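## Task

The wing screw starts pinched by its shank between the right hand's thumb and index finger. Using only the right hand (its wrist camera, bracket and the arm's final link count as part of that hand), rotate the screw inside the grip until its orientation in the hand matches both goal pictures. The left arm and left hand must not touch the right hand. The task fails if the screw contacts anything other than that hand or comes out of it. To finish, keep it steady for a moment inside the hand with the palm pointing straight down, no right-hand motor reading "moving" and the screw gripped firmly, then declare that you are done.

## Robot and tools

Robot: two six-joint arms, left_arm and right_arm, standing on opposite sides of a table. left_arm's base is on the +y side. The names do not refer to sides of any image. Each arm ends in an identical right-handed five-finger hand, so every hand number and hand axis has the same meaning on both arms.

Frames. The world frame has its origin on the table top halfway between the arm bases, z = 0 at the table surface and +z up. Result poses are given in this frame: position in metres and orientation as a quaternion wxyz. Each arm has a hand point 0.05 m in front of the palm, where index pad and thumb tip meet in a pinch. Its own axes are +z along the straightened fingers, +y out of the palm, and +x across the palm away from the thumb. 'Palm facing straight down' therefore means the hand point's +y points along world -z. A bracket on the little-finger side of the wrist sticks out and can collide with things.

Row layout. Every movement command is one row of 28 numbers, each in [-1, 1], always covering both arms: left_arm dx, dy, dz, rx, ry, rz, then left_gripper little, ring, middle, index, thumb_bend, thumb_turn, force_limit, speed, then the same 14 numbers for right_arm/right_gripper. dx to rz are an offset, not a pose. They are expressed on the hand point's own axes and measured from the hand point's pose at the start of the action. In move they are measured from the pose in the scene's last result that showed one. Scale: 1.0 = 0.6 m for translation and 180 degrees for rotation. rx, ry, rz together form a single rotation vector. Within an action every row is measured from the same start pose, not from the previous row. The controller clips each step's commanded pose to 100 mm and 16 degrees from the measured one. To hold an arm still, send zeros after first correcting back to its wanted pose.

Hand numbers are absolute targets, not offsets. For the fingers (little, ring, middle, index), +1 is straight and -1 is curled into the palm. For thumb_bend, +1 is straight and -1 is fully bent. For thumb_turn, +1 is beside the palm and -1 is opposite the fingers. A pinch is roughly index -0.22, thumb_bend -0.75, thumb_turn -0.57. force_limit maps linearly from about 0 N at -1 to 10 N at +1 (15 N for the two thumb motors). It stops closing motion only. speed maps from near zero at -1 to full speed at +1, where full travel takes 0.6 s. A motor acts only when its target changes by at least 0.01. It then locks at its target, at force_limit, or after stalling. No value means 'unchanged'. To leave a hand alone, resend its last eight numbers; if none have been sent yet, send hand_measured followed by hand_force_limit and hand_speed. To squeeze harder, raise force_limit and send a target closed further than hand_measured. To loosen, send a target more open than hand_measured. For gentle closing, use speed -0.9 or below.

Tools.
execute_actions(actions): a list of actions. Each action is a table of up to 15 rows, one per 1/30 s step, lasting 0.5 s in total; a short table repeats its last row. An empty list only returns state and images.
move(target, speed, stop_force, blocking): target is one 28-number row as above. Each hand point travels in a straight line to its offset target, and both arms finish together, taking 0.5 to 10 s. speed is in m/s, 0.002 to 0.5, default 0.25; turning is capped at twice that value in rad/s. stop_force is 9 to 40 N, shared by both arms. It ends an arm's path when that arm's wrist sensor feels added push against the motion; it is unreliable when the hand point also rotates. blocking=false returns after 0.5 s; after that, use wait or stop before sending anything else.
wait(seconds): 0 to 10; arms hold their last command.
stop(): brakes a running move.
zoom_image(camera, region): camera is cam_low, cam_left_wrist or cam_right_wrist (each 896x504); region is [x0, y0, x1, y1] in pixels, at most 504 by 504.
show_instructions(): shows the scene's reference images, including the goal pictures.
finished_scene(scene): ends scene 1 or 2 and reports success. It cannot be undone.

Results. Each arm's state line gives hand point position, quaternion and velocities. 'Hand target' lines give the pose the controller is currently driving toward. 'Wrist force' and 'Wrist torque' are on the end effector's axes; they are noisy and saturate near 50 N. Hand lists have six entries in motor order: hand_measured (positions on the target scale), hand_stopped_by (moving, target, force, stalled or fault) and hand_load_n (fingertip load; positive means pushed open). If all loads drop to near zero, the grip is lost. A move result adds a 'move:' line with the outcome (done, off_target, moving, held, contact, fault) and any limits (paced, held). 'pose unreachable' means a clearance check altered that arm's command. Camera calibration lines are reported when they change.

What to avoid. The screw must touch only its own hand, so keep it well away from the table, the other arm and its own arm's bracket. Never let the two arms touch, and in particular keep the idle arm away from the working hand. Open only one contact at a time, and watch hand_load_n so the screw is not dropped. Contact torque at a joint's limit, or 150 N external force, stops the arm for 10 s. Motors held under load heat up and can brake the arm at 85 °C. Before finishing, rotate the palm to face straight down, make sure every motor of the working hand is locked (none 'moving') with a firm load on the screw, wait briefly, then call finished_scene.

Each tool is called after "Request:" by a JSON object that holds its "op" and its "data".

Reference images:

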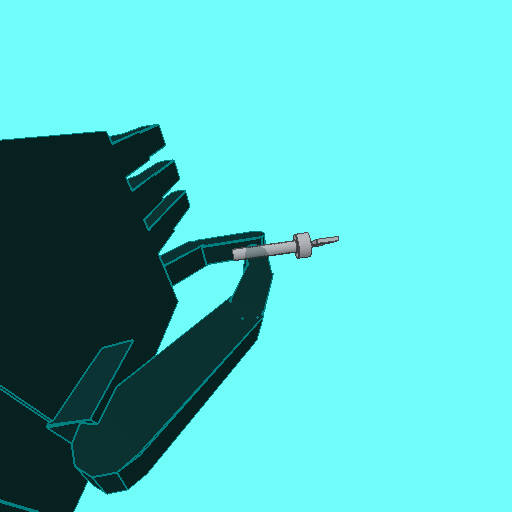

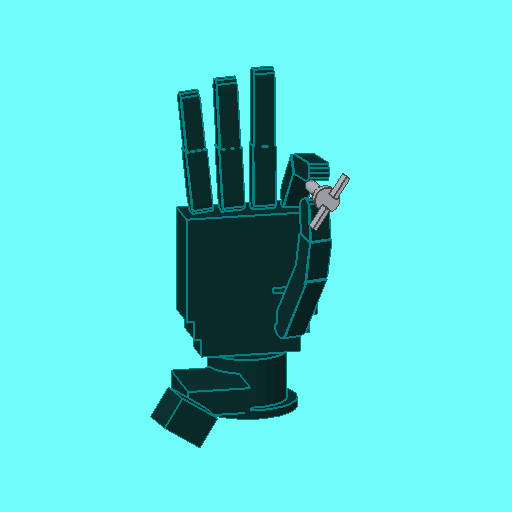

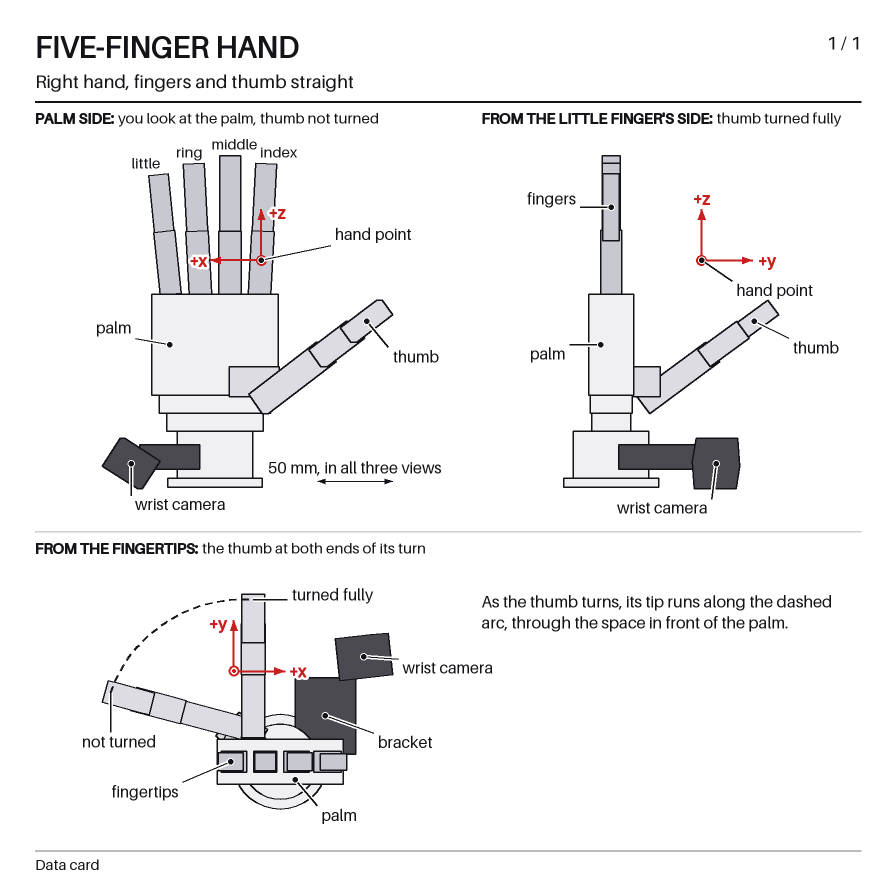

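## Session

Request:
{"op": "execute_actions", "data": {"actions": []}}

Scene clock: 0.00 s.
left_arm: end_effector_position=(+0.2490, +0.5228, +0.4819) hand_measured=(+1.000, +1.000, +1.000, +1.000, +1.000, +1.000) hand_load_n=(+0.0, +0.0, +0.0, +0.0, +0.0, +0.0) hand_stopped_by=(target, target, target, target, target, target) hand_force_limit=0.00 hand_speed=-0.80 end_effector_quat_wxyz=(+0.018, +0.318, +0.948, -0.011) end_effector_velocity=(+0.000, -0.000, +0.000) end_effector_angular_velocity=(-0.002, -0.001, -0.000) | right_arm: end_effector_position=(+0.5528, -0.0009, +0.2614) hand_measured=(+1.000, +1.000, +1.000, -0.108, -0.750, -0.550) hand_load_n=(+0.0, +0.0, +0.0, +5.0, +0.5, +0.0) hand_stopped_by=(target, target, target, target, target, target) hand_force_limit=0.00 hand_speed=-0.80 end_effector_quat_wxyz=(+0.661, -0.702, +0.190, -0.185) end_effector_velocity=(-0.000, +0.000, +0.000) end_effector_angular_velocity=(+0.000, +0.000, +0.001)
Joint positions: left_arm=[ 0.553 -1.724  1.324  1.93   1.565 -1.913] | right_arm=[-1.116 -0.902  1.624 -3.79  -0.912 -0.054]
Joint velocities: left_arm=[ 0.     0.    -0.001 -0.001 -0.     0.   ] | right_arm=[ 0.     0.    -0.     0.     0.001  0.   ]
Motor temperatures (°C, as the motors report them): left_arm=[29 26 29 32 34 37] | right_arm=[32 29 30 33 35 32]
Wrist force (N, on the end effector, along its own x y z axes, offset not removed): no reading
Wrist torque (N m, same axes, about the end effector's origin, offset not removed): no reading
Hand target (left_arm): +0.249, +0.523, +0.482; +0.018, +0.318, +0.948, -0.011
Hand target (right_arm): +0.553, -0.001, +0.261; +0.661, -0.702, +0.190, -0.185

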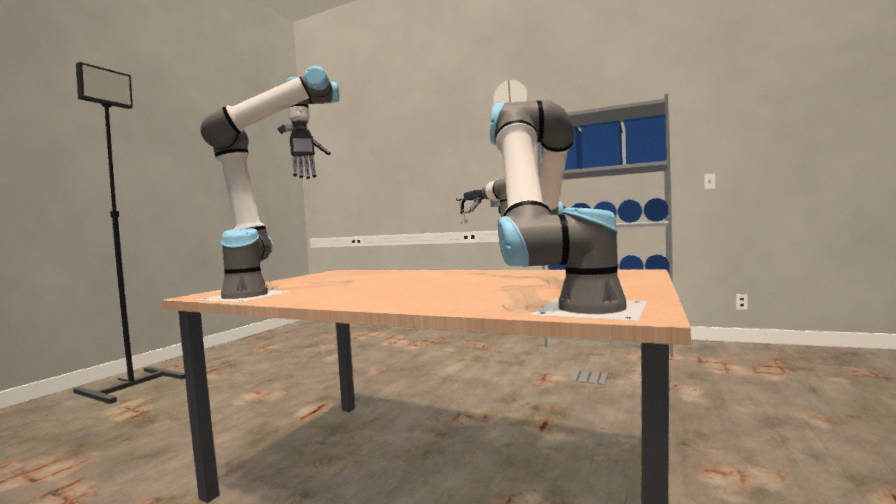

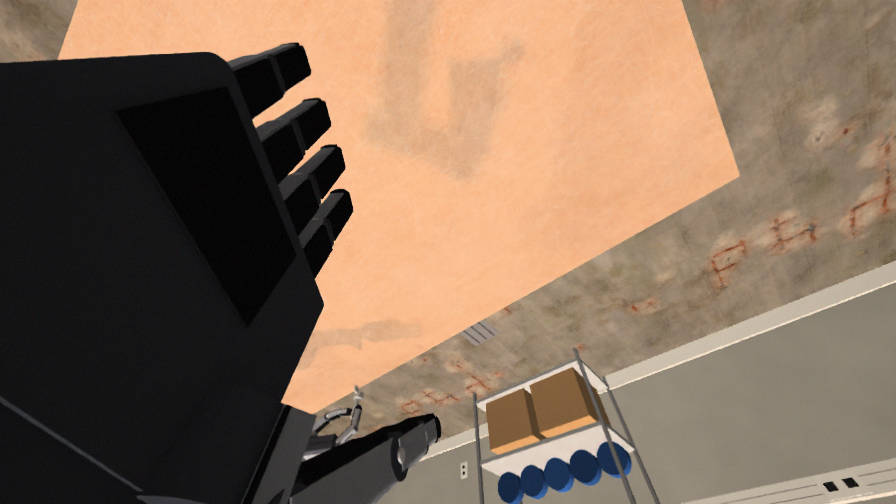

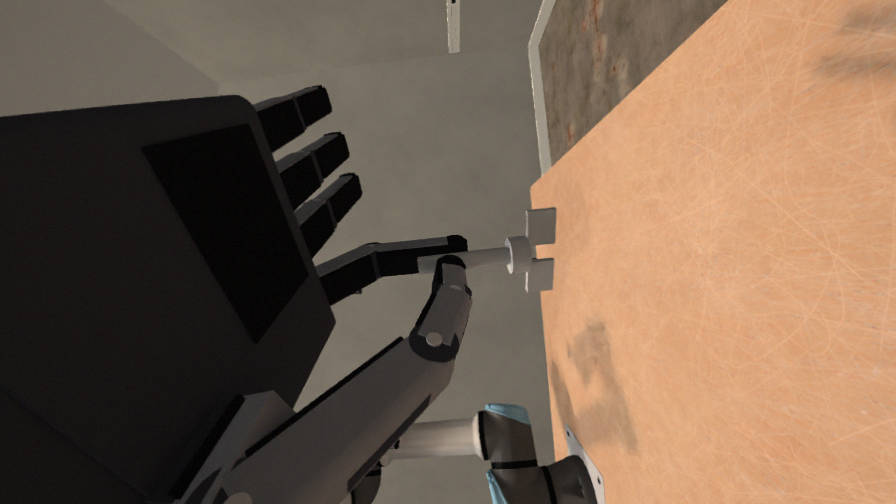

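Request:
{"op": "execute_actions", "data": {"actions": [[[0,0,0,0,0,0,1,1,1,1,1,1,0,-0.8,0,0,0,0,0,0,1,1,1,-0.108,-0.75,-0.62,0.5,-0.9]],[[0,0,0,0,0,0,1,1,1,1,1,1,0,-0.8,0,0,0,0,0,0,1,1,1,-0.108,-0.75,-0.62,0.5,-0.9]]]}}

Request:
{"op": "zoom_image", "data": {"camera": "cam_right_wrist", "region": [300,150,620,350]}}

Scene clock: 3.20 s.
left_arm: end_effector_position=(+0.2490, +0.5228, +0.4819) hand_measured=(+1.000, +1.000, +1.000, +1.000, +1.000, +1.000) hand_load_n=(+0.0, +0.0, +0.0, +0.0, +0.0, +0.0) hand_stopped_by=(target, target, target, target, target, target) hand_force_limit=0.00 hand_speed=-0.80 end_effector_quat_wxyz=(+0.018, +0.318, +0.948, -0.011) end_effector_velocity=(+0.000, -0.000, -0.000) end_effector_angular_velocity=(-0.001, -0.000, +0.000) | right_arm: end_effector_position=(+0.5528, -0.0009, +0.2614) hand_measured=(+1.000, +1.000, +1.000, -0.108, -0.750, -0.620) hand_load_n=(+0.0, +0.0, +0.0, +4.0, +0.0, +0.0) hand_stopped_by=(target, target, target, target, target, target) hand_force_limit=0.50 hand_speed=-0.90 end_effector_quat_wxyz=(+0.661, -0.702, +0.190, -0.185) end_effector_velocity=(+0.000, -0.000, +0.000) end_effector_angular_velocity=(-0.000, -0.002, -0.001)
Joint positions: left_arm=[ 0.553 -1.724  1.324  1.93   1.565 -1.913] | right_arm=[-1.116 -0.902  1.624 -3.79  -0.912 -0.054]
Joint velocities: left_arm=[ 0.    -0.    -0.    -0.001  0.    -0.   ] | right_arm=[ 0.     0.    -0.    -0.001 -0.001 -0.001]
Motor temperatures (°C, as the motors report them): left_arm=[29 26 29 32 34 37] | right_arm=[32 29 30 33 35 32]
Wrist force (N, on the end effector, along its own x y z axes, offset not removed): left_arm=[3.5 1.1 1.4] | right_arm=[-1.9 -1.8 1.1]
Wrist torque (N m, same axes, about the end effector's origin, offset not removed): left_arm=[0.16 -0.50 0.35] | right_arm=[-0.26 0.27 -0.11]
Hand target (left_arm): +0.249, +0.523, +0.482; +0.018, +0.318, +0.948, -0.011
Hand target (right_arm): +0.553, -0.001, +0.261; +0.661, -0.702, +0.190, -0.185
Off the commanded pose (left_arm): 0.000 m, 0 deg.
Off the commanded pose (right_arm): 0.000 m, 0 deg.
camera_calibration (this result's frames):
cam_left_wrist: T_world_to_cam=[[0.651805, 0.758197, -0.0169613, -0.552665], [0.610523, -0.511323, 0.604823, -0.179313], [0.449902, -0.404582, -0.796179, 0.617836], [0, 0, 0, 1]] pos_world=[0.19174, 0.577307, 0.590987]
cam_right_wrist: T_world_to_cam=[[-0.094594, 0.0350282, -0.994899, 0.312708], [-0.99551, 0.000230754, 0.0946601, 0.53015], [0.00354535, 0.999386, 0.034849, 0.121017], [0, 0, 0, 1]] pos_world=[0.556921, -0.132018, 0.256712]

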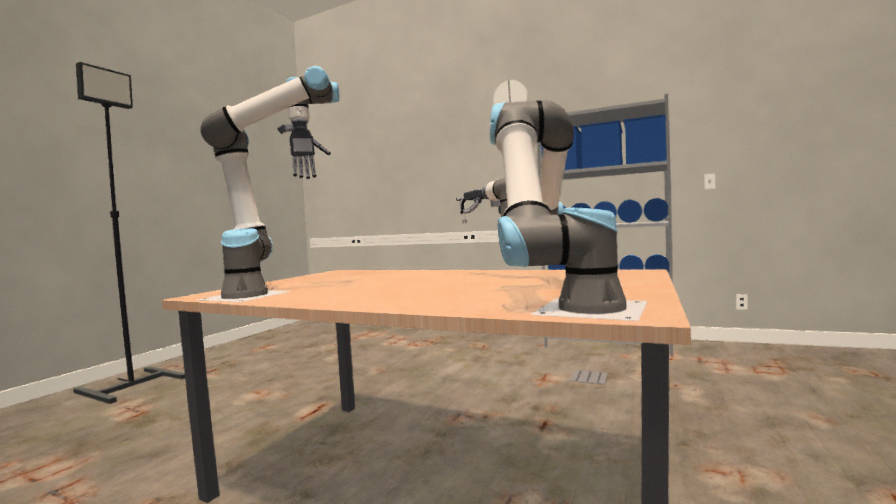

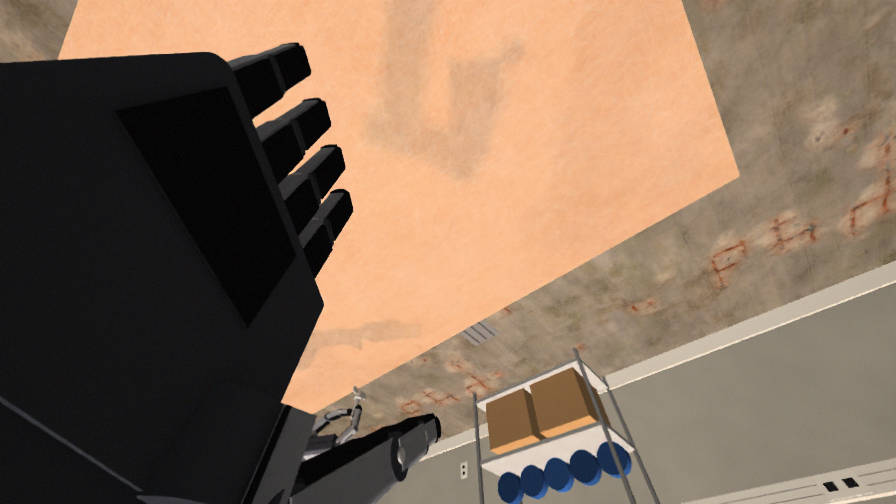

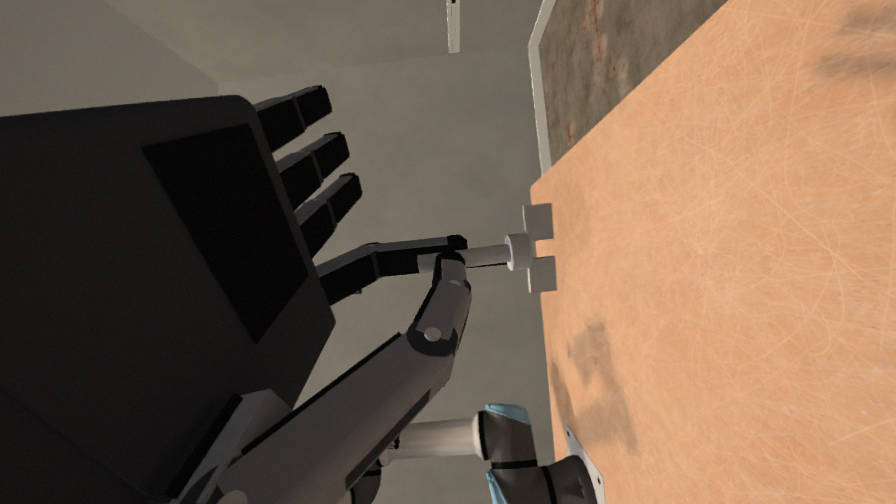

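Region (300, 150, 620, 350) of cam_right_wrist's 896x504 image, scaled by 1.575, with more detail than that image has; it fills the top 315 rows of this view, and the rest is white.

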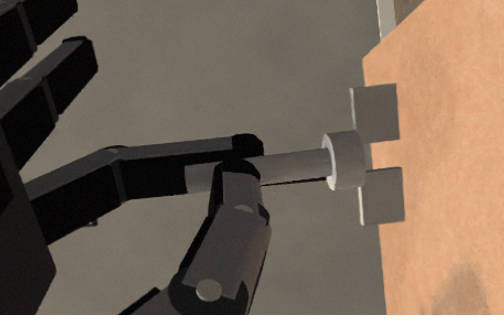

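Request:
{"op": "execute_actions", "data": {"actions": [[[0,0,0,0,0,0,1,1,1,1,1,1,0,-0.8,0,0,0,0,0,0,1,1,1,-0.108,-0.75,-0.47,0.5,-0.9]],[[0,0,0,0,0,0,1,1,1,1,1,1,0,-0.8,0,0,0,0,0,0,1,1,1,-0.108,-0.75,-0.47,0.5,-0.9]],[[0,0,0,0,0,0,1,1,1,1,1,1,0,-0.8,0,0,0,0,0,0,1,1,1,-0.108,-0.75,-0.47,0.5,-0.9]]]}}

Request:
{"op": "zoom_image", "data": {"camera": "cam_right_wrist", "region": [300,150,620,350]}}

Scene clock: 6.90 s.
left_arm: end_effector_position=(+0.2490, +0.5228, +0.4819) hand_measured=(+1.000, +1.000, +1.000, +1.000, +1.000, +1.000) hand_load_n=(+0.0, +0.0, +0.0, +0.0, +0.0, +0.0) hand_stopped_by=(target, target, target, target, target, target) hand_force_limit=0.00 hand_speed=-0.80 end_effector_quat_wxyz=(+0.018, +0.318, +0.948, -0.011) end_effector_velocity=(-0.000, +0.000, -0.000) end_effector_angular_velocity=(+0.000, +0.000, -0.000) | right_arm: end_effector_position=(+0.5528, -0.0009, +0.2614) hand_measured=(+1.000, +1.000, +1.000, -0.108, -0.750, -0.470) hand_load_n=(+0.0, +0.0, +0.0, +4.5, +1.5, +0.0) hand_stopped_by=(target, target, target, target, target, target) hand_force_limit=0.50 hand_speed=-0.90 end_effector_quat_wxyz=(+0.661, -0.702, +0.190, -0.185) end_effector_velocity=(+0.000, -0.000, -0.000) end_effector_angular_velocity=(-0.000, -0.001, -0.001)
Joint positions: left_arm=[ 0.553 -1.724  1.324  1.93   1.565 -1.913] | right_arm=[-1.116 -0.902  1.624 -3.79  -0.912 -0.054]
Joint velocities: left_arm=[-0. -0.  0.  0.  0.  0.] | right_arm=[-0.    -0.     0.    -0.    -0.001 -0.001]
Motor temperatures (°C, as the motors report them): left_arm=[29 26 29 32 34 37] | right_arm=[32 29 30 33 35 32]
Wrist force (N, on the end effector, along its own x y z axes, offset not removed): left_arm=[2.5 1.3 1.6] | right_arm=[-0.7 0.7 -0.1]
Wrist torque (N m, same axes, about the end effector's origin, offset not removed): left_arm=[0.17 -0.33 0.31] | right_arm=[0.41 0.18 0.01]
Hand target (left_arm): +0.249, +0.523, +0.482; +0.018, +0.318, +0.948, -0.011
Hand target (right_arm): +0.553, -0.001, +0.261; +0.661, -0.702, +0.190, -0.185
Off the commanded pose (left_arm): 0.000 m, 0 deg.
Off the commanded pose (right_arm): 0.000 m, 0 deg.
camera_calibration (this result's frames):
cam_left_wrist: T_world_to_cam=[[0.651805, 0.758197, -0.0169611, -0.552666], [0.610523, -0.511323, 0.604823, -0.179313], [0.449902, -0.404582, -0.796179, 0.617836], [0, 0, 0, 1]] pos_world=[0.19174, 0.577307, 0.590987]
cam_right_wrist: T_world_to_cam=[[-0.0945939, 0.0350282, -0.9949, 0.312708], [-0.99551, 0.000230824, 0.09466, 0.53015], [0.00354542, 0.999386, 0.0348491, 0.121016], [0, 0, 0, 1]] pos_world=[0.556921, -0.132018, 0.256712]

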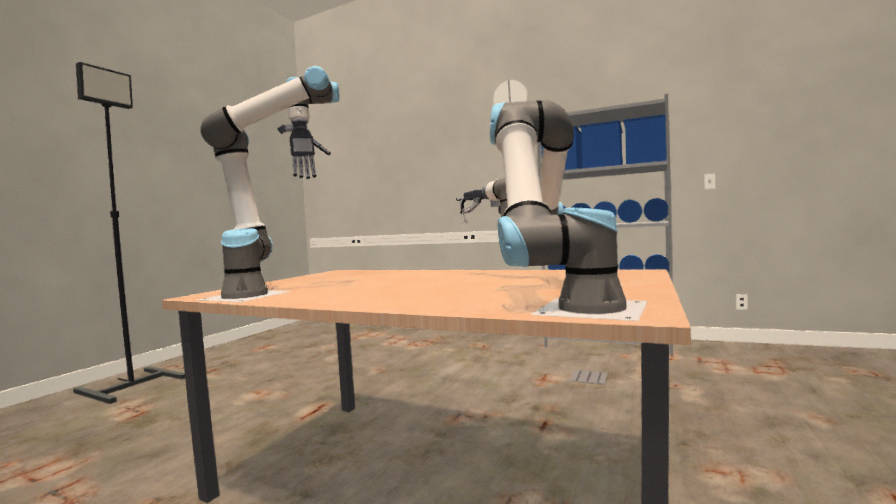

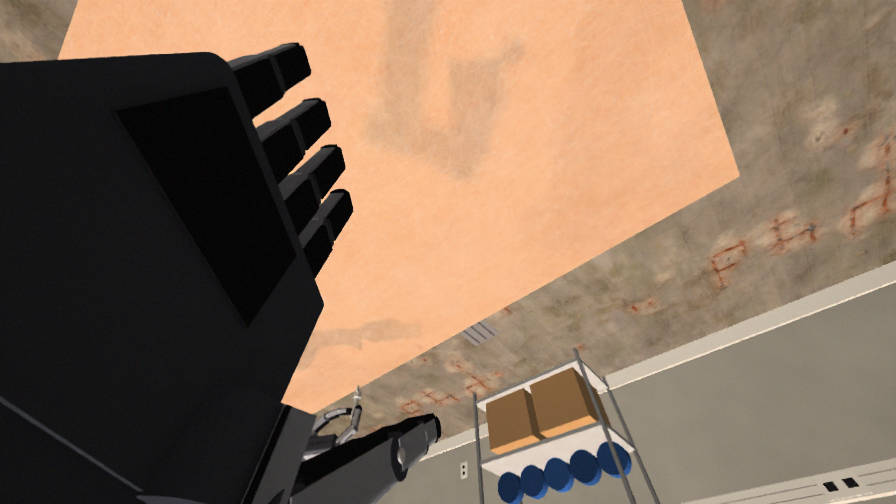

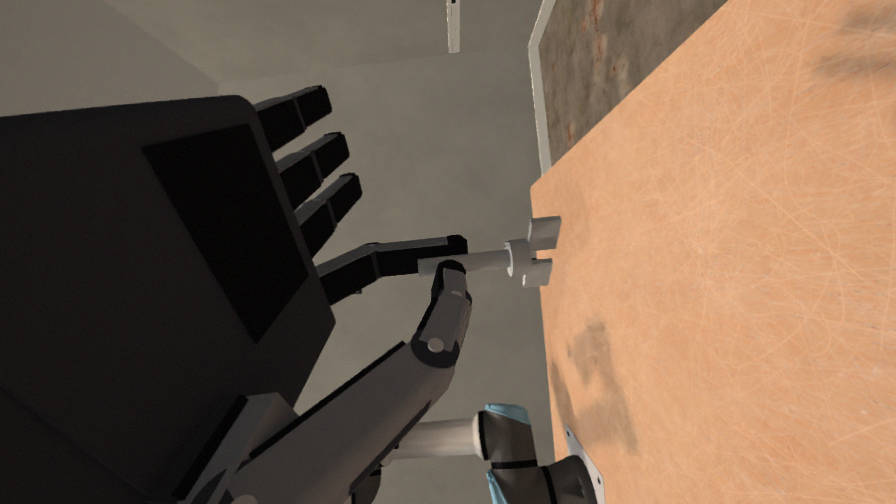

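Region (300, 150, 620, 350) of cam_right_wrist's 896x504 image, scaled by 1.575, with more detail than that image has; it fills the top 315 rows of this view, and the rest is white.

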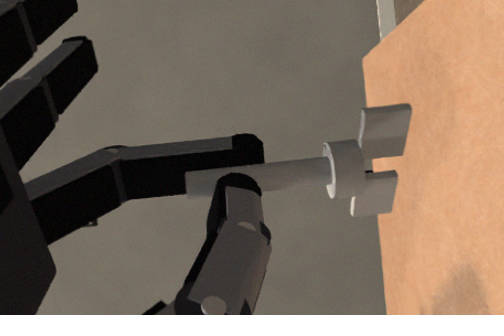

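Request:
{"op": "execute_actions", "data": {"actions": [[[0,0,0,0,0,0,1,1,1,1,1,1,0,-0.8,0,0,0,0,0,0,1,1,1,-0.108,-0.75,-0.40,0.5,-0.9]],[[0,0,0,0,0,0,1,1,1,1,1,1,0,-0.8,0,0,0,0,0,0,1,1,1,-0.108,-0.75,-0.40,0.5,-0.9]]]}}

Request:
{"op": "zoom_image", "data": {"camera": "cam_right_wrist", "region": [300,150,620,350]}}

Scene clock: 9.40 s.
left_arm: end_effector_position=(+0.2490, +0.5228, +0.4819) hand_measured=(+1.000, +1.000, +1.000, +1.000, +1.000, +1.000) hand_load_n=(+0.0, +0.0, +0.0, +0.0, +0.0, +0.0) hand_stopped_by=(target, target, target, target, target, target) hand_force_limit=0.00 hand_speed=-0.80 end_effector_quat_wxyz=(+0.018, +0.318, +0.948, -0.011) end_effector_velocity=(+0.000, -0.000, +0.000) end_effector_angular_velocity=(-0.000, -0.000, -0.001) | right_arm: end_effector_position=(+0.5528, -0.0009, +0.2614) hand_measured=(+1.000, +1.000, +1.000, -0.106, -0.748, -0.400) hand_load_n=(+0.0, +0.0, +0.0, +4.5, +2.5, -0.5) hand_stopped_by=(target, target, target, target, target, target) hand_force_limit=0.50 hand_speed=-0.90 end_effector_quat_wxyz=(+0.661, -0.702, +0.190, -0.185) end_effector_velocity=(+0.000, -0.000, -0.000) end_effector_angular_velocity=(+0.000, +0.001, -0.001)
Joint positions: left_arm=[ 0.553 -1.724  1.324  1.93   1.565 -1.913] | right_arm=[-1.116 -0.902  1.624 -3.79  -0.912 -0.054]
Joint velocities: left_arm=[ 0.    -0.    -0.    -0.    -0.     0.001] | right_arm=[ 0.    -0.     0.     0.    -0.001  0.001]
Motor temperatures (°C, as the motors report them): left_arm=[29 26 29 32 34 37] | right_arm=[32 29 30 33 35 32]
Wrist force (N, on the end effector, along its own x y z axes, offset not removed): left_arm=[4.0 2.3 0.9] | right_arm=[-1.9 -0.6 1.8]
Wrist torque (N m, same axes, about the end effector's origin, offset not removed): left_arm=[0.36 -0.60 0.35] | right_arm=[-0.15 0.29 -0.06]
Hand target (left_arm): +0.249, +0.523, +0.482; +0.018, +0.318, +0.948, -0.011
Hand target (right_arm): +0.553, -0.001, +0.261; +0.661, -0.702, +0.190, -0.185
Off the commanded pose (left_arm): 0.000 m, 0 deg.
Off the commanded pose (right_arm): 0.000 m, 0 deg.
camera_calibration (this result's frames):
cam_left_wrist: T_world_to_cam=[[0.651805, 0.758197, -0.0169612, -0.552666], [0.610523, -0.511323, 0.604823, -0.179313], [0.449902, -0.404582, -0.796179, 0.617835], [0, 0, 0, 1]] pos_world=[0.19174, 0.577307, 0.590987]
cam_right_wrist: T_world_to_cam=[[-0.0945939, 0.0350282, -0.9949, 0.312708], [-0.99551, 0.00023078, 0.09466, 0.53015], [0.00354537, 0.999386, 0.0348491, 0.121017], [0, 0, 0, 1]] pos_world=[0.556921, -0.132018, 0.256712]

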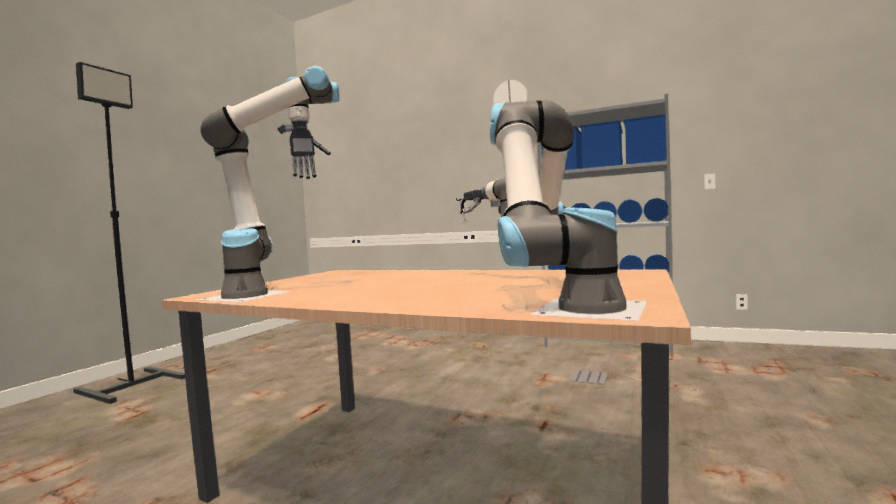

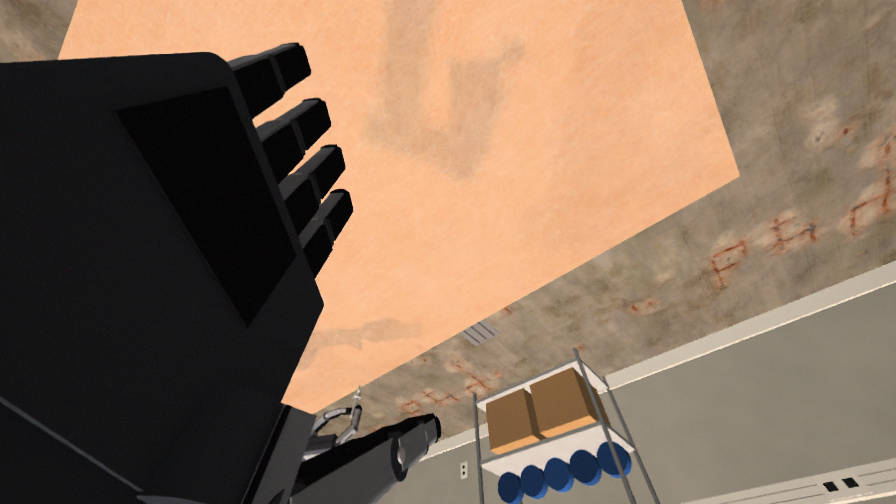

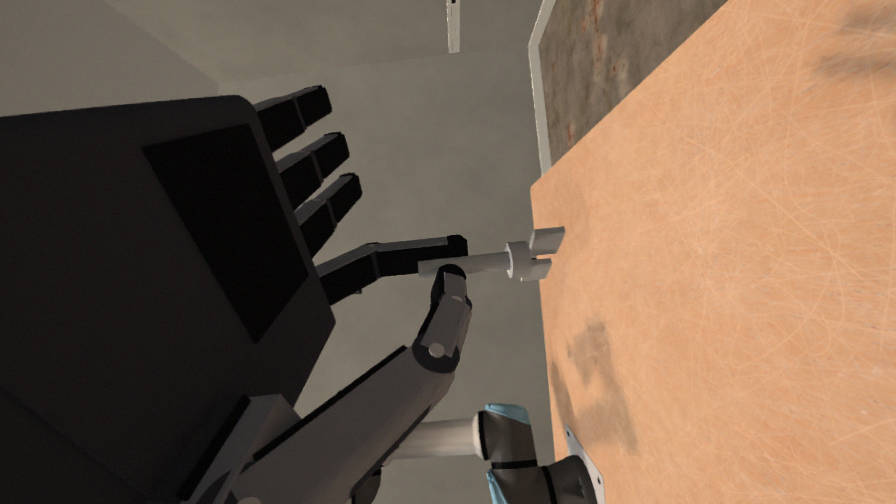

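Region (300, 150, 620, 350) of cam_right_wrist's 896x504 image, scaled by 1.575, with more detail than that image has; it fills the top 315 rows of this view, and the rest is white.

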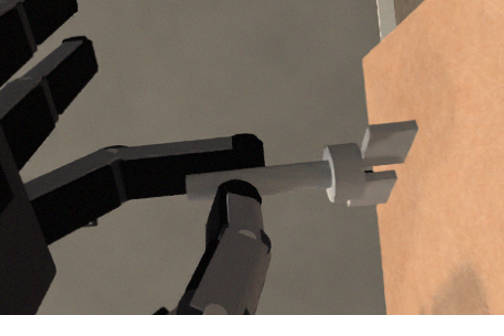

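Request:
{"op": "execute_actions", "data": {"actions": [[[0,0,0,0,0,0,1,1,1,1,1,1,0,-0.8,0,0,0,0,0,0,1,1,1,-0.108,-0.75,-0.34,0.5,-0.9]],[[0,0,0,0,0,0,1,1,1,1,1,1,0,-0.8,0,0,0,0,0,0,1,1,1,-0.108,-0.75,-0.34,0.5,-0.9]]]}}

Request:
{"op": "zoom_image", "data": {"camera": "cam_right_wrist", "region": [300,150,620,350]}}

Scene clock: 11.40 s.
left_arm: end_effector_position=(+0.2490, +0.5228, +0.4819) hand_measured=(+1.000, +1.000, +1.000, +1.000, +1.000, +1.000) hand_load_n=(+0.0, +0.0, +0.0, +0.0, +0.0, +0.0) hand_stopped_by=(target, target, target, target, target, target) hand_force_limit=0.00 hand_speed=-0.80 end_effector_quat_wxyz=(+0.018, +0.318, +0.948, -0.011) end_effector_velocity=(+0.000, -0.000, -0.000) end_effector_angular_velocity=(-0.001, -0.001, -0.000) | right_arm: end_effector_position=(+0.5528, -0.0009, +0.2614) hand_measured=(+1.000, +1.000, +1.000, -0.106, -0.748, -0.340) hand_load_n=(+0.0, +0.0, +0.0, +4.5, +3.5, -0.5) hand_stopped_by=(target, target, target, target, target, target) hand_force_limit=0.50 hand_speed=-0.90 end_effector_quat_wxyz=(+0.661, -0.702, +0.190, -0.185) end_effector_velocity=(-0.001, +0.000, -0.000) end_effector_angular_velocity=(+0.000, +0.000, +0.002)
Joint positions: left_arm=[ 0.553 -1.724  1.324  1.93   1.565 -1.913] | right_arm=[-1.116 -0.902  1.624 -3.79  -0.912 -0.054]
Joint velocities: left_arm=[ 0.     0.    -0.    -0.002 -0.     0.   ] | right_arm=[ 0.     0.     0.    -0.     0.002 -0.   ]
Motor temperatures (°C, as the motors report them): left_arm=[29 26 29 32 34 37] | right_arm=[32 29 30 33 35 32]
Wrist force (N, on the end effector, along its own x y z axes, offset not removed): left_arm=[2.7 2.3 0.6] | right_arm=[-1.1 2.2 0.5]
Wrist torque (N m, same axes, about the end effector's origin, offset not removed): left_arm=[0.37 -0.35 0.32] | right_arm=[0.44 0.22 0.08]
Hand target (left_arm): +0.249, +0.523, +0.482; +0.018, +0.318, +0.948, -0.011
Hand target (right_arm): +0.553, -0.001, +0.261; +0.661, -0.702, +0.190, -0.185
Off the commanded pose (left_arm): 0.000 m, 0 deg.
Off the commanded pose (right_arm): 0.000 m, 0 deg.
camera_calibration (this result's frames):
cam_left_wrist: T_world_to_cam=[[0.651805, 0.758197, -0.0169611, -0.552666], [0.610523, -0.511323, 0.604823, -0.179313], [0.449902, -0.404582, -0.796179, 0.617836], [0, 0, 0, 1]] pos_world=[0.19174, 0.577307, 0.590987]
cam_right_wrist: T_world_to_cam=[[-0.094594, 0.0350282, -0.994899, 0.312708], [-0.99551, 0.000230864, 0.0946602, 0.53015], [0.00354546, 0.999386, 0.034849, 0.121017], [0, 0, 0, 1]] pos_world=[0.556921, -0.132018, 0.256712]

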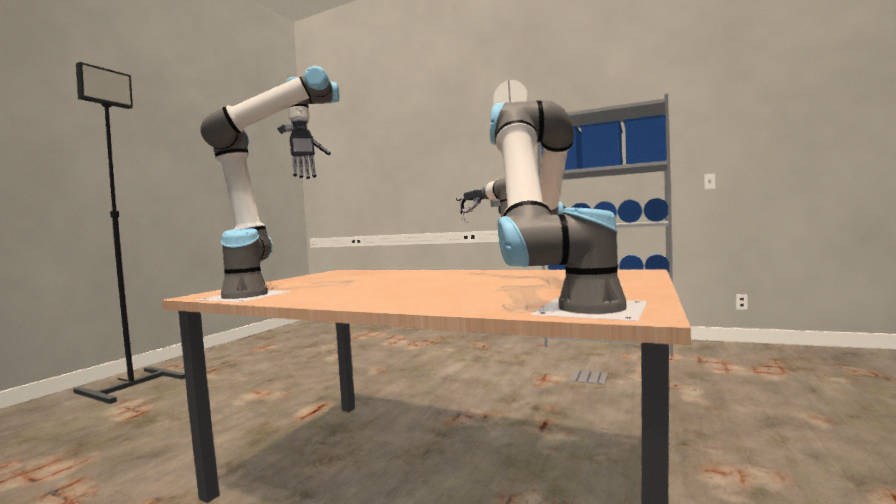

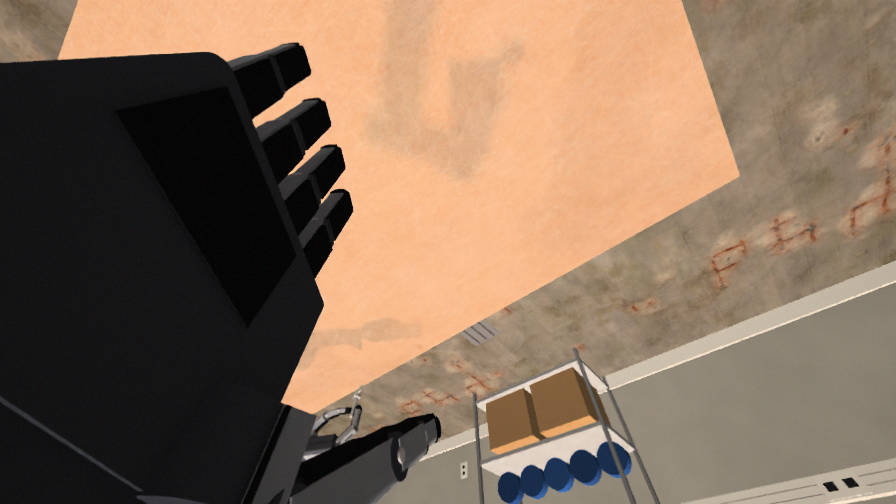

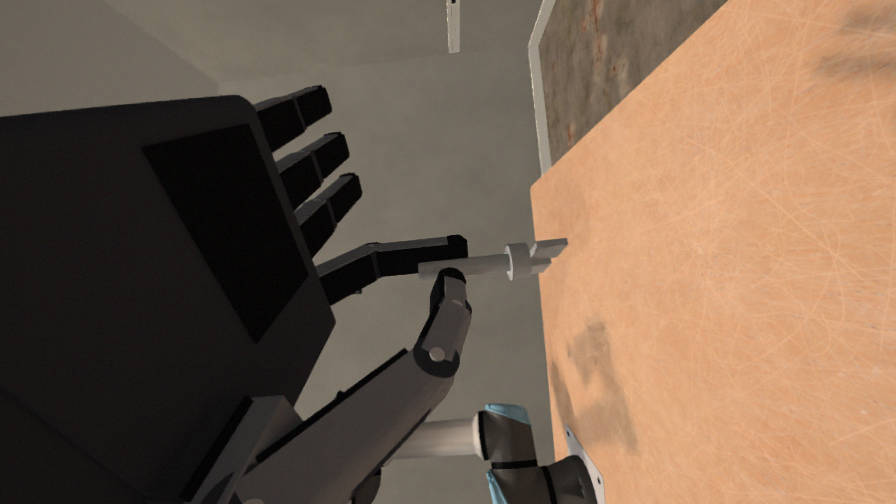

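Region (300, 150, 620, 350) of cam_right_wrist's 896x504 image, scaled by 1.575, with more detail than that image has; it fills the top 315 rows of this view, and the rest is white.

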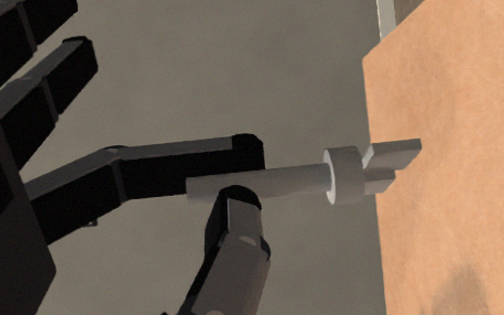

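Request:
{"op": "execute_actions", "data": {"actions": [[[0,0,0,0,0,0,1,1,1,1,1,1,0,-0.8,0,0,0,0.018,0,0,1,1,1,-0.108,-0.75,-0.295,0.5,-0.9]],[[0,0,0,0,0,0,1,1,1,1,1,1,0,-0.8,0,0,0,0,0,0,1,1,1,-0.108,-0.75,-0.295,0.5,-0.9]]]}}

Request:
{"op": "zoom_image", "data": {"camera": "cam_right_wrist", "region": [300,150,620,350]}}

Scene clock: 13.93 s.
left_arm: end_effector_position=(+0.2490, +0.5228, +0.4819) hand_measured=(+1.000, +1.000, +1.000, +1.000, +1.000, +1.000) hand_load_n=(+0.0, +0.0, +0.0, +0.0, +0.0, +0.0) hand_stopped_by=(target, target, target, target, target, target) hand_force_limit=0.00 hand_speed=-0.80 end_effector_quat_wxyz=(+0.018, +0.318, +0.948, -0.011) end_effector_velocity=(-0.000, +0.000, +0.000) end_effector_angular_velocity=(-0.000, +0.000, +0.001) | right_arm: end_effector_position=(+0.5528, -0.0009, +0.2613) hand_measured=(+1.000, +1.000, +1.000, -0.106, -0.748, -0.294) hand_load_n=(+0.0, +0.0, +0.0, +4.5, +4.0, -0.5) hand_stopped_by=(target, target, target, target, target, target) hand_force_limit=0.50 hand_speed=-0.90 end_effector_quat_wxyz=(+0.680, -0.684, +0.185, -0.190) end_effector_velocity=(-0.000, +0.000, -0.000) end_effector_angular_velocity=(-0.000, +0.001, +0.001)
Joint positions: left_arm=[ 0.553 -1.724  1.324  1.93   1.565 -1.913] | right_arm=[-1.12  -0.874  1.618 -3.882 -0.906 -0.011]
Joint velocities: left_arm=[-0.    -0.    -0.     0.     0.    -0.001] | right_arm=[-0.    -0.001  0.001  0.001  0.001 -0.   ]
Motor temperatures (°C, as the motors report them): left_arm=[29 26 29 32 34 37] | right_arm=[32 29 30 33 35 32]
Wrist force (N, on the end effector, along its own x y z axes, offset not removed): left_arm=[3.1 2.0 0.6] | right_arm=[-0.9 -0.6 1.1]
Wrist torque (N m, same axes, about the end effector's origin, offset not removed): left_arm=[0.40 -0.43 0.27] | right_arm=[-0.05 0.22 0.03]
Hand target (left_arm): +0.249, +0.523, +0.482; +0.018, +0.318, +0.948, -0.011
Hand target (right_arm): +0.553, -0.001, +0.261; +0.680, -0.684, +0.185, -0.190
Off the commanded pose (left_arm): 0.000 m, 0 deg.
Off the commanded pose (right_arm): 0.000 m, 0 deg.
camera_calibration (this result's frames):
cam_left_wrist: T_world_to_cam=[[0.651805, 0.758197, -0.0169609, -0.552666], [0.610523, -0.511323, 0.604823, -0.179313], [0.449902, -0.404581, -0.79618, 0.617835], [0, 0, 0, 1]] pos_world=[0.19174, 0.577307, 0.590987]
cam_right_wrist: T_world_to_cam=[[-0.0664821, 0.0820544, -0.994408, 0.297059], [-0.997787, -0.00408783, 0.0663706, 0.538792], [0.00138103, 0.996619, 0.0821445, 0.109866], [0, 0, 0, 1]] pos_world=[0.557197, -0.131667, 0.250613]

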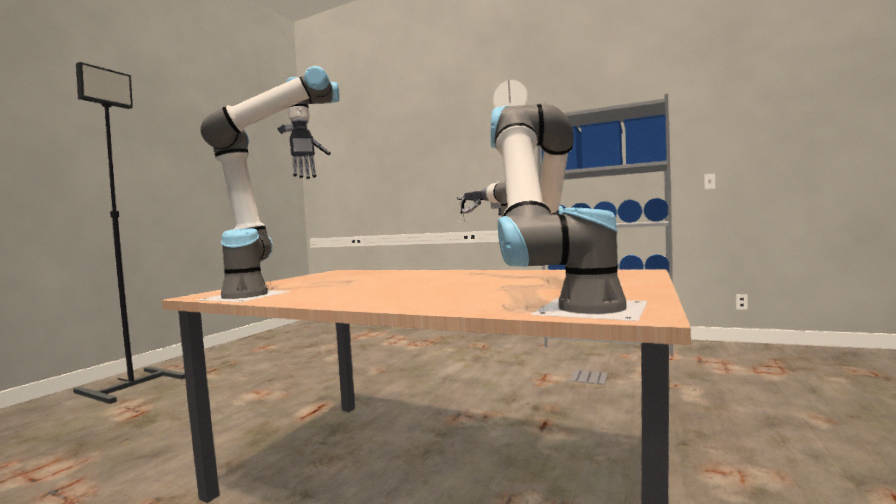

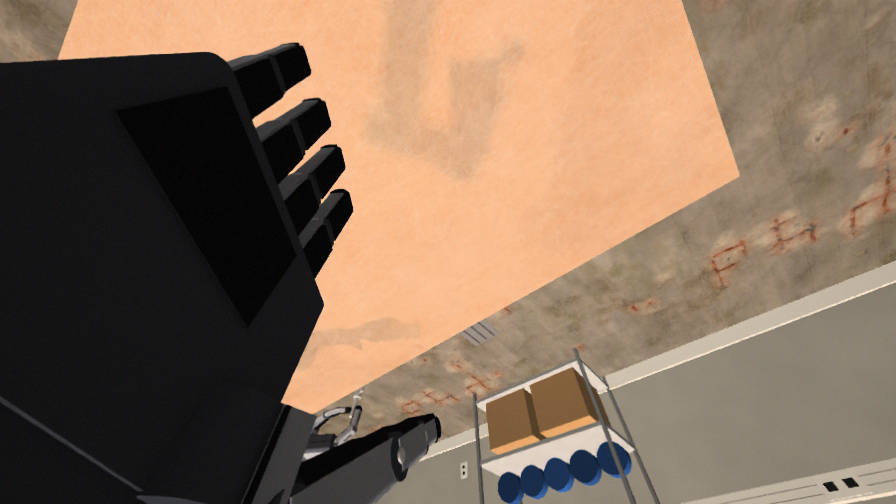

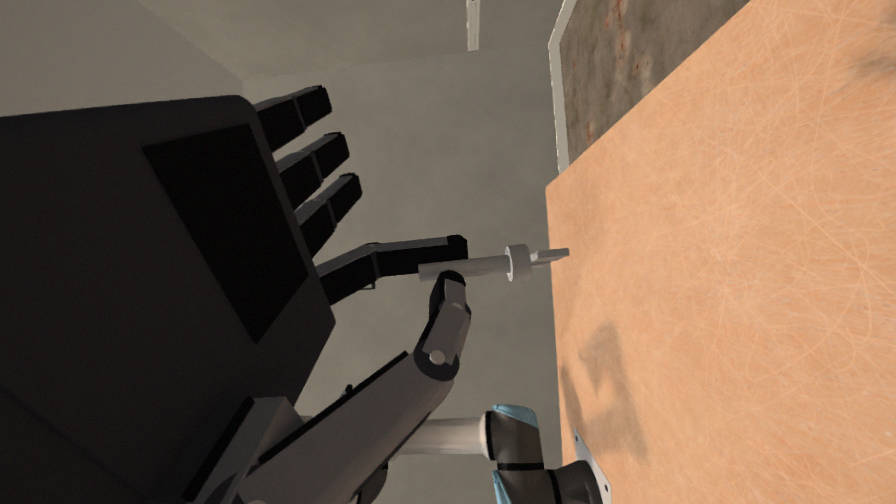

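Region (300, 150, 620, 350) of cam_right_wrist's 896x504 image, scaled by 1.575, with more detail than that image has; it fills the top 315 rows of this view, and the rest is white.

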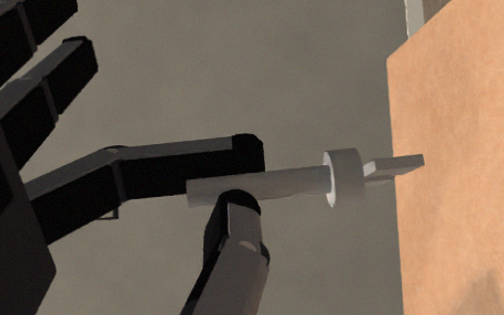

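Close. A little more, then squeeze.

Request:
{"op": "execute_actions", "data": {"actions": [[[0,0,0,0,0,0,1,1,1,1,1,1,0,-0.8,0,0,0,0,0,0,1,1,1,-0.108,-0.75,-0.28,0.3,-0.92]],[[0,0,0,0,0,0,1,1,1,1,1,1,0,-0.8,0,0,0,0,0,0,1,1,1,-0.14,-0.75,-0.28,0.3,-0.92]],[[0,0,0,0,0,0,1,1,1,1,1,1,0,-0.8,0,0,0,0,0,0,1,1,1,-0.14,-0.75,-0.28,0.3,-0.92]]]}}

Request:
{"op": "zoom_image", "data": {"camera": "cam_right_wrist", "region": [300,150,620,350]}}

Scene clock: 17.73 s.
left_arm: end_effector_position=(+0.2490, +0.5228, +0.4819) hand_measured=(+1.000, +1.000, +1.000, +1.000, +1.000, +1.000) hand_load_n=(+0.0, +0.0, +0.0, +0.0, +0.0, +0.0) hand_stopped_by=(target, target, target, target, target, target) hand_force_limit=0.00 hand_speed=-0.80 end_effector_quat_wxyz=(+0.018, +0.318, +0.948, -0.011) end_effector_velocity=(-0.000, +0.000, +0.000) end_effector_angular_velocity=(+0.000, -0.000, +0.000) | right_arm: end_effector_position=(+0.5527, -0.0009, +0.2613) hand_measured=(+1.000, +1.000, +1.000, -0.114, -0.748, -0.280) hand_load_n=(+0.0, +0.0, +0.0, +7.0, +4.5, -0.5) hand_stopped_by=(target, target, target, force, target, target) hand_force_limit=0.30 hand_speed=-0.92 end_effector_quat_wxyz=(+0.680, -0.684, +0.185, -0.190) end_effector_velocity=(-0.000, -0.000, -0.000) end_effector_angular_velocity=(-0.000, -0.001, +0.000)
Joint positions: left_arm=[ 0.553 -1.724  1.324  1.93   1.565 -1.913] | right_arm=[-1.12  -0.874  1.618 -3.882 -0.906 -0.012]
Joint velocities: left_arm=[-0.    -0.    -0.     0.    -0.    -0.001] | right_arm=[ 0.    -0.     0.001 -0.001  0.    -0.   ]
Motor temperatures (°C, as the motors report them): left_arm=[29 26 29 32 34 37] | right_arm=[32 29 30 33 35 32]
Wrist force (N, on the end effector, along its own x y z axes, offset not removed): left_arm=[3.5 3.7 2.0] | right_arm=[-0.7 1.0 1.8]
Wrist torque (N m, same axes, about the end effector's origin, offset not removed): left_arm=[0.50 -0.56 0.39] | right_arm=[0.09 0.08 0.01]
Hand target (left_arm): +0.249, +0.523, +0.482; +0.018, +0.318, +0.948, -0.011
Hand target (right_arm): +0.553, -0.001, +0.261; +0.680, -0.684, +0.185, -0.190
Off the commanded pose (left_arm): 0.000 m, 0 deg.
Off the commanded pose (right_arm): 0.000 m, 0 deg.
camera_calibration (this result's frames):
cam_right_wrist: T_world_to_cam=[[-0.0665525, 0.0820174, -0.994406, 0.297076], [-0.997782, -0.00409279, 0.0664409, 0.538743], [0.00137941, 0.996622, 0.0821079, 0.109885], [0, 0, 0, 1]] pos_world=[0.557168, -0.131674, 0.250598]

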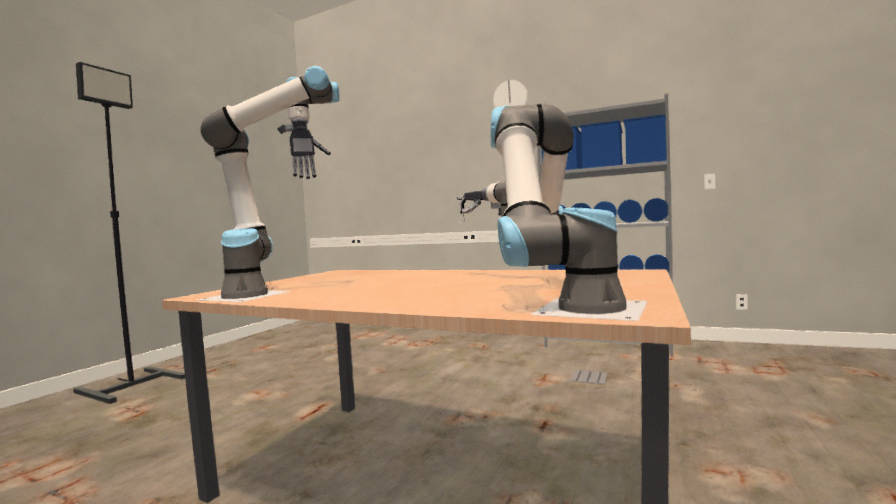

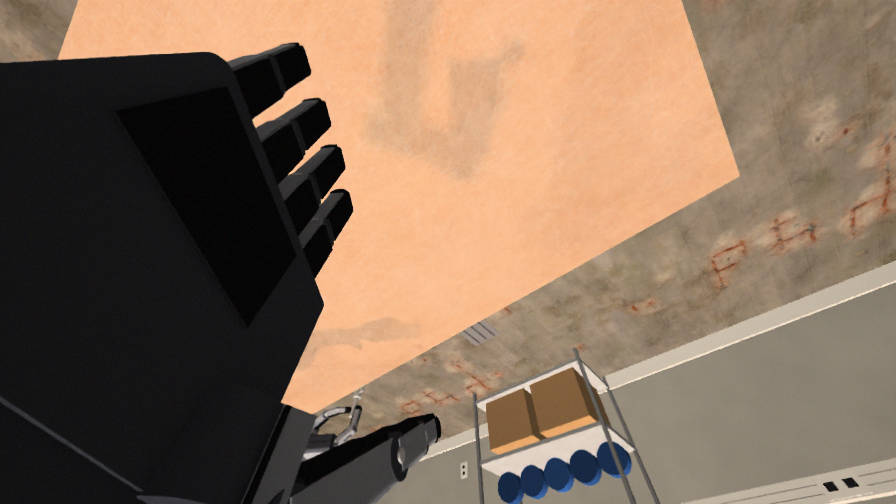

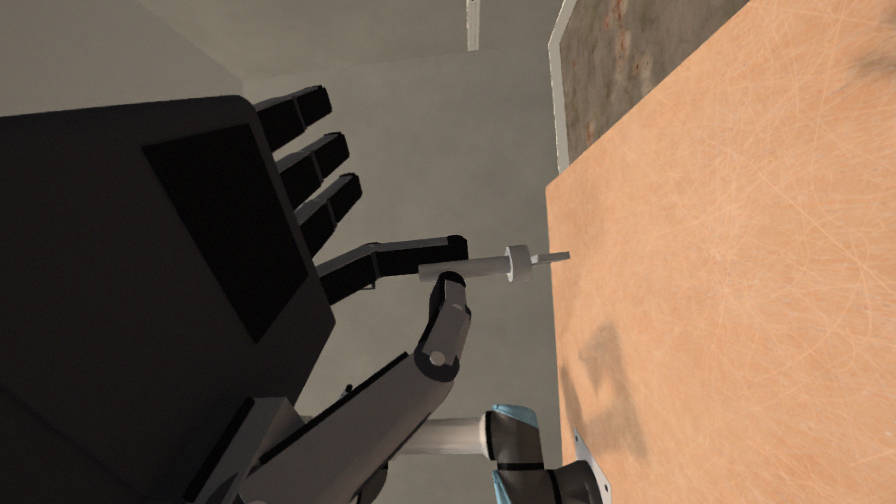

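Region (300, 150, 620, 350) of cam_right_wrist's 896x504 image, scaled by 1.575, with more detail than that image has; it fills the top 315 rows of this view, and the rest is white.

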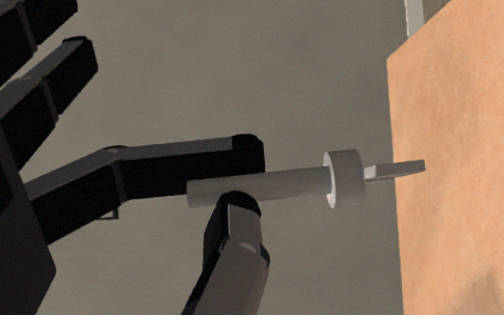

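Request:
{"op": "finished_scene", "data": {"scene": 1}}

The scene is finished: the task was done.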